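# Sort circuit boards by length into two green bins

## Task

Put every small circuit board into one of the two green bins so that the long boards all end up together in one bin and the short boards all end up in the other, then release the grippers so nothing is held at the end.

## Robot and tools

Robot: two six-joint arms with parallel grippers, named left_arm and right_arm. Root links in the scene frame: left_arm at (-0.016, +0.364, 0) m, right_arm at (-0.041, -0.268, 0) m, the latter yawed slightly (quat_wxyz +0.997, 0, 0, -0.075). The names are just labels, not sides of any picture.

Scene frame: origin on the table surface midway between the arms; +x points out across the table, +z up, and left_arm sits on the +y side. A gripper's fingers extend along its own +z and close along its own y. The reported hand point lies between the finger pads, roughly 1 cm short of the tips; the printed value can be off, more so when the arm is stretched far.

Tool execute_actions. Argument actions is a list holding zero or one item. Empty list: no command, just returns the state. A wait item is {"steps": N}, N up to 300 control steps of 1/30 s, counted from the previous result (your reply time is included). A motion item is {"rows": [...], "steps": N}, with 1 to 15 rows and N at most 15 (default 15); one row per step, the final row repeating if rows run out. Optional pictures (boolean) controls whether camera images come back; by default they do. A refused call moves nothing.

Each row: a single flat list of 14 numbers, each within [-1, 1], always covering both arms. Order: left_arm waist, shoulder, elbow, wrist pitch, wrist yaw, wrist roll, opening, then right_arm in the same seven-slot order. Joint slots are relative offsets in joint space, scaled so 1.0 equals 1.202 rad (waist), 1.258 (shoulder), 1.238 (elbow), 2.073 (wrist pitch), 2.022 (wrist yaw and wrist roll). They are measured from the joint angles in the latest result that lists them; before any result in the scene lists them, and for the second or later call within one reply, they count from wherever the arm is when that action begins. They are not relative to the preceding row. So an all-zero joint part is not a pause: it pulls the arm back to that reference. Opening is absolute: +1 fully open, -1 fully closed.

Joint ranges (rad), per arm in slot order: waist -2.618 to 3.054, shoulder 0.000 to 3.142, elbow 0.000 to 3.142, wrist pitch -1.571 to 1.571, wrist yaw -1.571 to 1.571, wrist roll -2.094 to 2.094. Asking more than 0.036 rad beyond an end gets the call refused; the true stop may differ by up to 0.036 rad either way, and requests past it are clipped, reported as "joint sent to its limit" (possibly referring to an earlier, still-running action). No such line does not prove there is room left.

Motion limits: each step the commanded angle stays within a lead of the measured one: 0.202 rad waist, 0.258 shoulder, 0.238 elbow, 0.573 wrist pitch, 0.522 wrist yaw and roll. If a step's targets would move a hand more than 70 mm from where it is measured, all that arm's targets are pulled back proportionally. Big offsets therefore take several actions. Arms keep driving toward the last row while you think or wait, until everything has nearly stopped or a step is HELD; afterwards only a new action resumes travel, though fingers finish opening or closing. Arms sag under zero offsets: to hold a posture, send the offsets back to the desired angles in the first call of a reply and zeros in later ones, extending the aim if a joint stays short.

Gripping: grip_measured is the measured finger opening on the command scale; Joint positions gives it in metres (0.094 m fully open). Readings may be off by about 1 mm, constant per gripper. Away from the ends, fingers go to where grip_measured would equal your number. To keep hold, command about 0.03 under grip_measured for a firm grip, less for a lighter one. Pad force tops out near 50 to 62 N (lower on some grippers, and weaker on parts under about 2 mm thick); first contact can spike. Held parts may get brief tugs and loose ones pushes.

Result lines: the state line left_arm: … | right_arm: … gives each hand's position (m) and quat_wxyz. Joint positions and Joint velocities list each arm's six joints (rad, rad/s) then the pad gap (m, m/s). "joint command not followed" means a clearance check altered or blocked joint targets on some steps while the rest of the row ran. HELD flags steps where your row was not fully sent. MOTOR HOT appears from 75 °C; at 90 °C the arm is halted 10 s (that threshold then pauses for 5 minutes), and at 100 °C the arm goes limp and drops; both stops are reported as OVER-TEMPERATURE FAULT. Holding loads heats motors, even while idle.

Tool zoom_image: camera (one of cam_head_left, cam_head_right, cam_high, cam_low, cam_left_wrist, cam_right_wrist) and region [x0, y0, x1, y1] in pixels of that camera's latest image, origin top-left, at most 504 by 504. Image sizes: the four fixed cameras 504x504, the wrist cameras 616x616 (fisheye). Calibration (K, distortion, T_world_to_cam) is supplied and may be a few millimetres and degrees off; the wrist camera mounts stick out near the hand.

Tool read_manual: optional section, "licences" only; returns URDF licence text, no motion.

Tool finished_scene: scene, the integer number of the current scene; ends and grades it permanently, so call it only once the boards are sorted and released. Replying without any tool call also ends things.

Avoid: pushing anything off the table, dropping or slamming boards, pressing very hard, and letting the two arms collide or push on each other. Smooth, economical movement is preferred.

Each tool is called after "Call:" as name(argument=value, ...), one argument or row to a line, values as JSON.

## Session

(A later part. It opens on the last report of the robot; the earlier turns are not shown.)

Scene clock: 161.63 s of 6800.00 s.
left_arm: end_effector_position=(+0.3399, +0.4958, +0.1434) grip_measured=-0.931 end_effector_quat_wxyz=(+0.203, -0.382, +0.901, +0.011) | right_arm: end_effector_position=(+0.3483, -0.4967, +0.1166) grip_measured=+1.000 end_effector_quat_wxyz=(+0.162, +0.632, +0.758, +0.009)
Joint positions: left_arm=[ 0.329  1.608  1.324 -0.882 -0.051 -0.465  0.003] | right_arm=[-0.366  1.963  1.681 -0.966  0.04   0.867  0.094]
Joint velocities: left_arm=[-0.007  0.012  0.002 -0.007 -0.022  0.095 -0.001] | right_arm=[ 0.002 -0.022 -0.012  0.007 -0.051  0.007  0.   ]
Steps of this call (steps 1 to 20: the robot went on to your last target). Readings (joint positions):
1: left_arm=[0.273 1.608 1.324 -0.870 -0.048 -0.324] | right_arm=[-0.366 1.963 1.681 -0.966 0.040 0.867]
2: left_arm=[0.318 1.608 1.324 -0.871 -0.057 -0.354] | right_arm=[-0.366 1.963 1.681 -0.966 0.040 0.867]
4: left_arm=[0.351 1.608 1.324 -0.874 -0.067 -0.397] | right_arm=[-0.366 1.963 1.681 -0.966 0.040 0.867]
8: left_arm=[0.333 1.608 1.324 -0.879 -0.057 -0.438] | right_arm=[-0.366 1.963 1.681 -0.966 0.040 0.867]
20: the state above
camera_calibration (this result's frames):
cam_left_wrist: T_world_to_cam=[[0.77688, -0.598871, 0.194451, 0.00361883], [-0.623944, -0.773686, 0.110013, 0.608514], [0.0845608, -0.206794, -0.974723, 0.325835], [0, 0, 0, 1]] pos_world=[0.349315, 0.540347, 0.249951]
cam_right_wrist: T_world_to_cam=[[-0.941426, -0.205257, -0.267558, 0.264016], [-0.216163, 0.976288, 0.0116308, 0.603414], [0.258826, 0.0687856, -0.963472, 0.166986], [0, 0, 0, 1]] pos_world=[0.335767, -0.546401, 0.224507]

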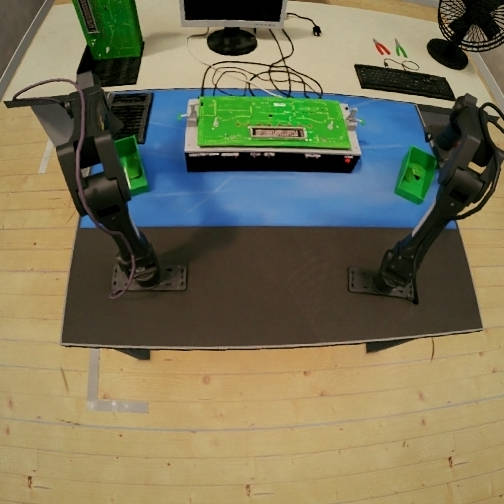

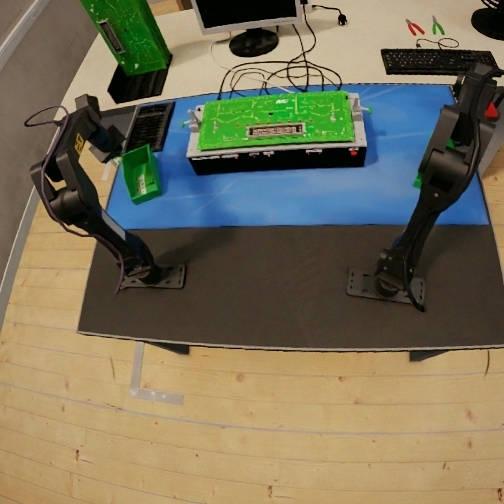

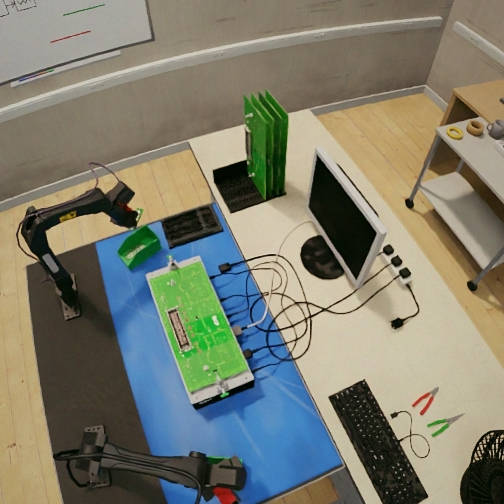

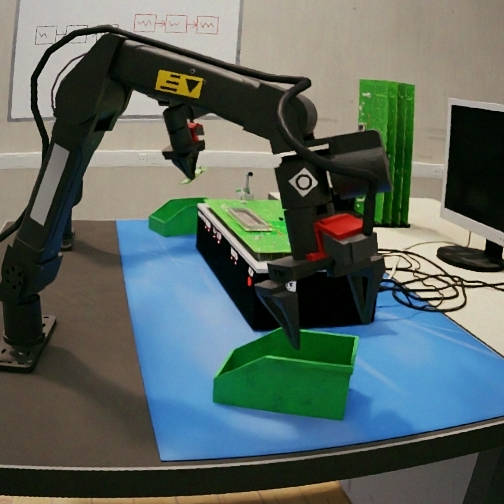

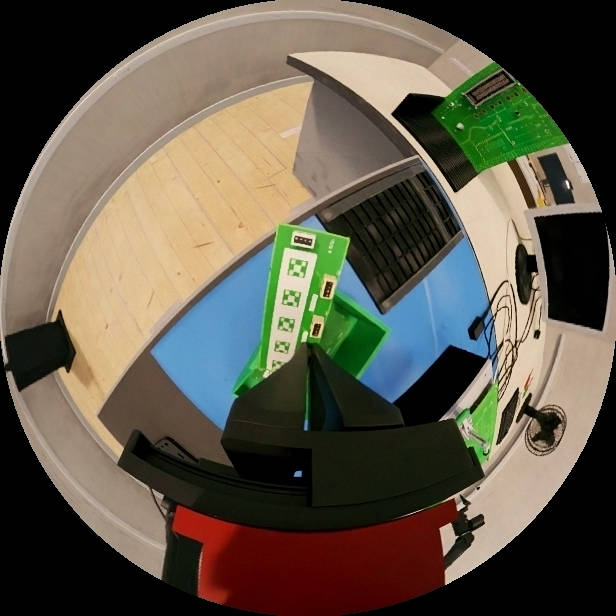

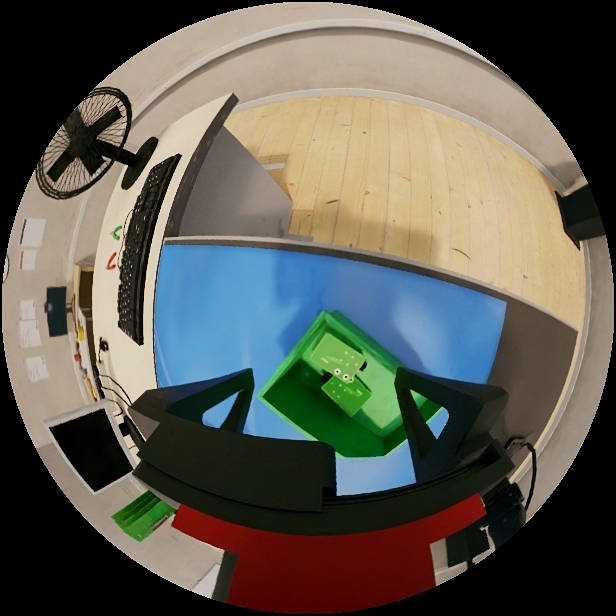

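Call:
execute_actions(
  actions=[
    {"rows":[[-0.04,-0.06,-0.06,0,0,0,-1,0,0,0,0,0,0,1],[-0.04,-0.06,-0.06,0,0,0,-1,0,0,0,0,0,0,1],[-0.04,-0.06,-0.06,0,0,0,-1,0,0,0,0,0,0,1],[-0.04,-0.06,-0.06,0,0,0,-1,0,0,0,0,0,0,1],[-0.04,-0.06,-0.06,0,0,0,-1,0,0,0,0,0,0,1],[-0.04,-0.06,-0.06,0,0,0,-1,0,0,0,0,0,0,1],[-0.04,-0.06,-0.06,0,0,0,-1,0,0,0,0,0,0,1],[-0.04,-0.06,-0.06,0,0,0,-1,0,0,0,0,0,0,1],[-0.04,-0.06,-0.06,0,0,0,1,0,0,0,0,0,0,1]],"steps":15},
  ],
)

Scene clock: 167.17 s of 6800.00 s.
left_arm: end_effector_position=(+0.3305, +0.4753, +0.1428) grip_measured=+0.954 end_effector_quat_wxyz=(+0.202, -0.363, +0.909, +0.005) | right_arm: end_effector_position=(+0.3483, -0.4967, +0.1166) grip_measured=+1.000 end_effector_quat_wxyz=(+0.162, +0.632, +0.758, +0.009)
Joint positions: left_arm=[ 0.285  1.549  1.264 -0.88  -0.048 -0.467  0.092] | right_arm=[-0.366  1.963  1.681 -0.966  0.04   0.867  0.094]
Joint velocities: left_arm=[ 0.017  0.007  0.017  0.051  0.066 -0.022  0.118] | right_arm=[ 0.002 -0.012  0.002 -0.037  0.081 -0.007  0.   ]
Steps of this call (steps 1 to 15: the robot went on to your last target; steps 16 to 90: nothing new was sent; then 2.03 s passed at rest; steps 91 to 105: all 15 steps of this action). Readings (joint positions):
91: left_arm=[0.325 1.600 1.313 -0.872 -0.052 -0.467] | right_arm=[-0.366 1.963 1.681 -0.966 0.040 0.867]
92: left_arm=[0.316 1.585 1.294 -0.868 -0.052 -0.467] | right_arm=[-0.366 1.963 1.681 -0.966 0.040 0.867]
94: left_arm=[0.295 1.560 1.268 -0.877 -0.051 -0.467] | right_arm=[-0.366 1.963 1.681 -0.966 0.040 0.867]
98: left_arm=[0.285 1.549 1.264 -0.880 -0.048 -0.467] | right_arm=[-0.366 1.963 1.681 -0.966 0.040 0.867]
105: the state above
camera_calibration (this result's frames):
cam_left_wrist: T_world_to_cam=[[0.750374, -0.631156, 0.196418, 0.0226], [-0.656659, -0.745811, 0.112093, 0.58409], [0.0757425, -0.213092, -0.974092, 0.327675], [0, 0, 0, 1]] pos_world=[0.341771, 0.519709, 0.249274]
cam_right_wrist: T_world_to_cam=[[-0.941426, -0.205257, -0.267558, 0.264016], [-0.216163, 0.976288, 0.0116308, 0.603414], [0.258826, 0.0687856, -0.963472, 0.166986], [0, 0, 0, 1]] pos_world=[0.335767, -0.546401, 0.224507]

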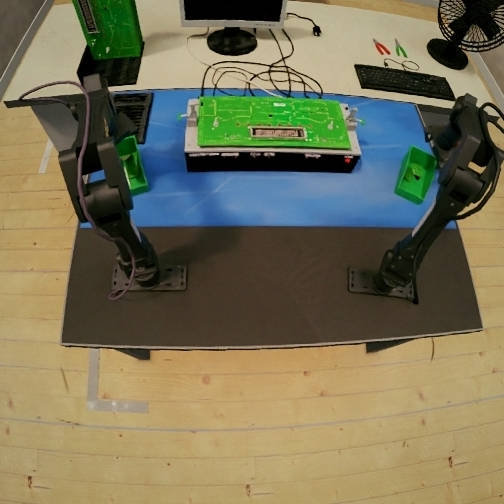

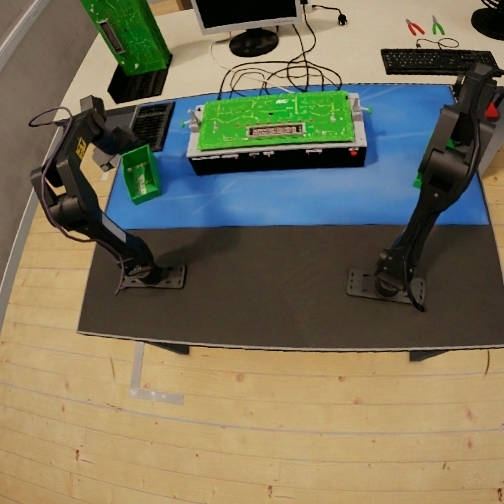

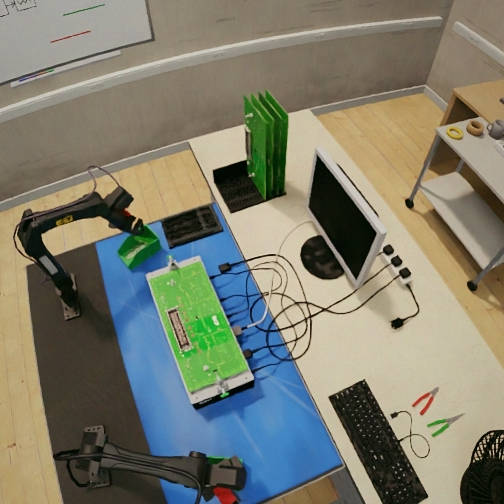

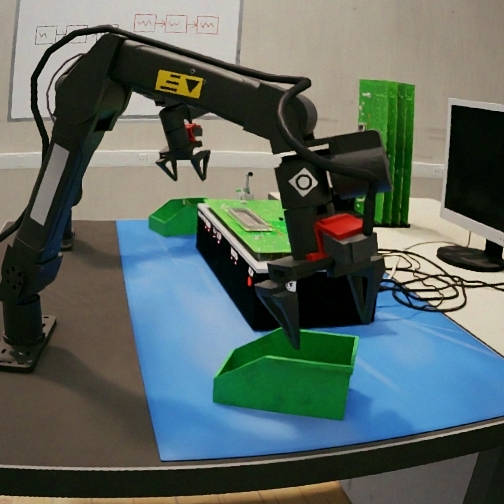

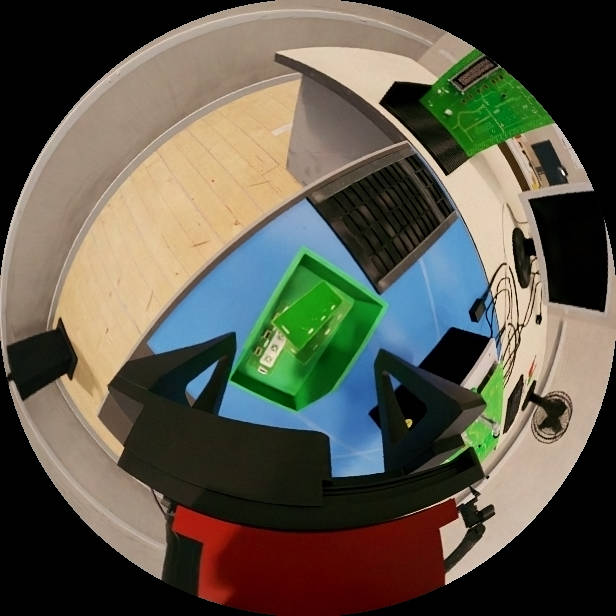

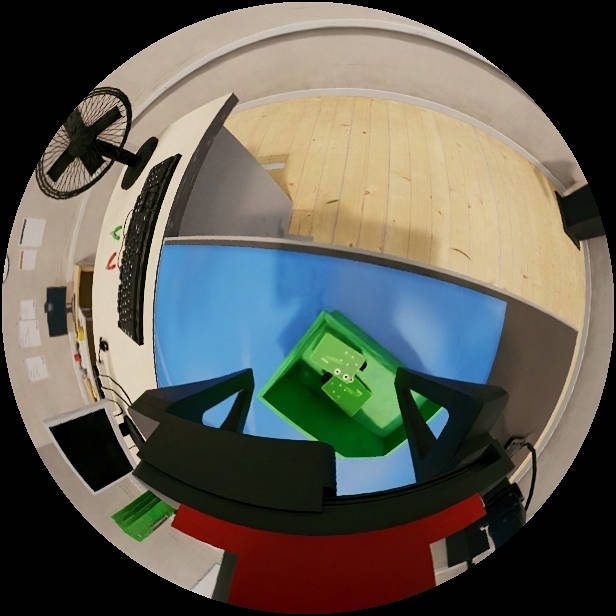

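Call:
finished_scene(
  scene=1,
)

The scene is finished: the task was done.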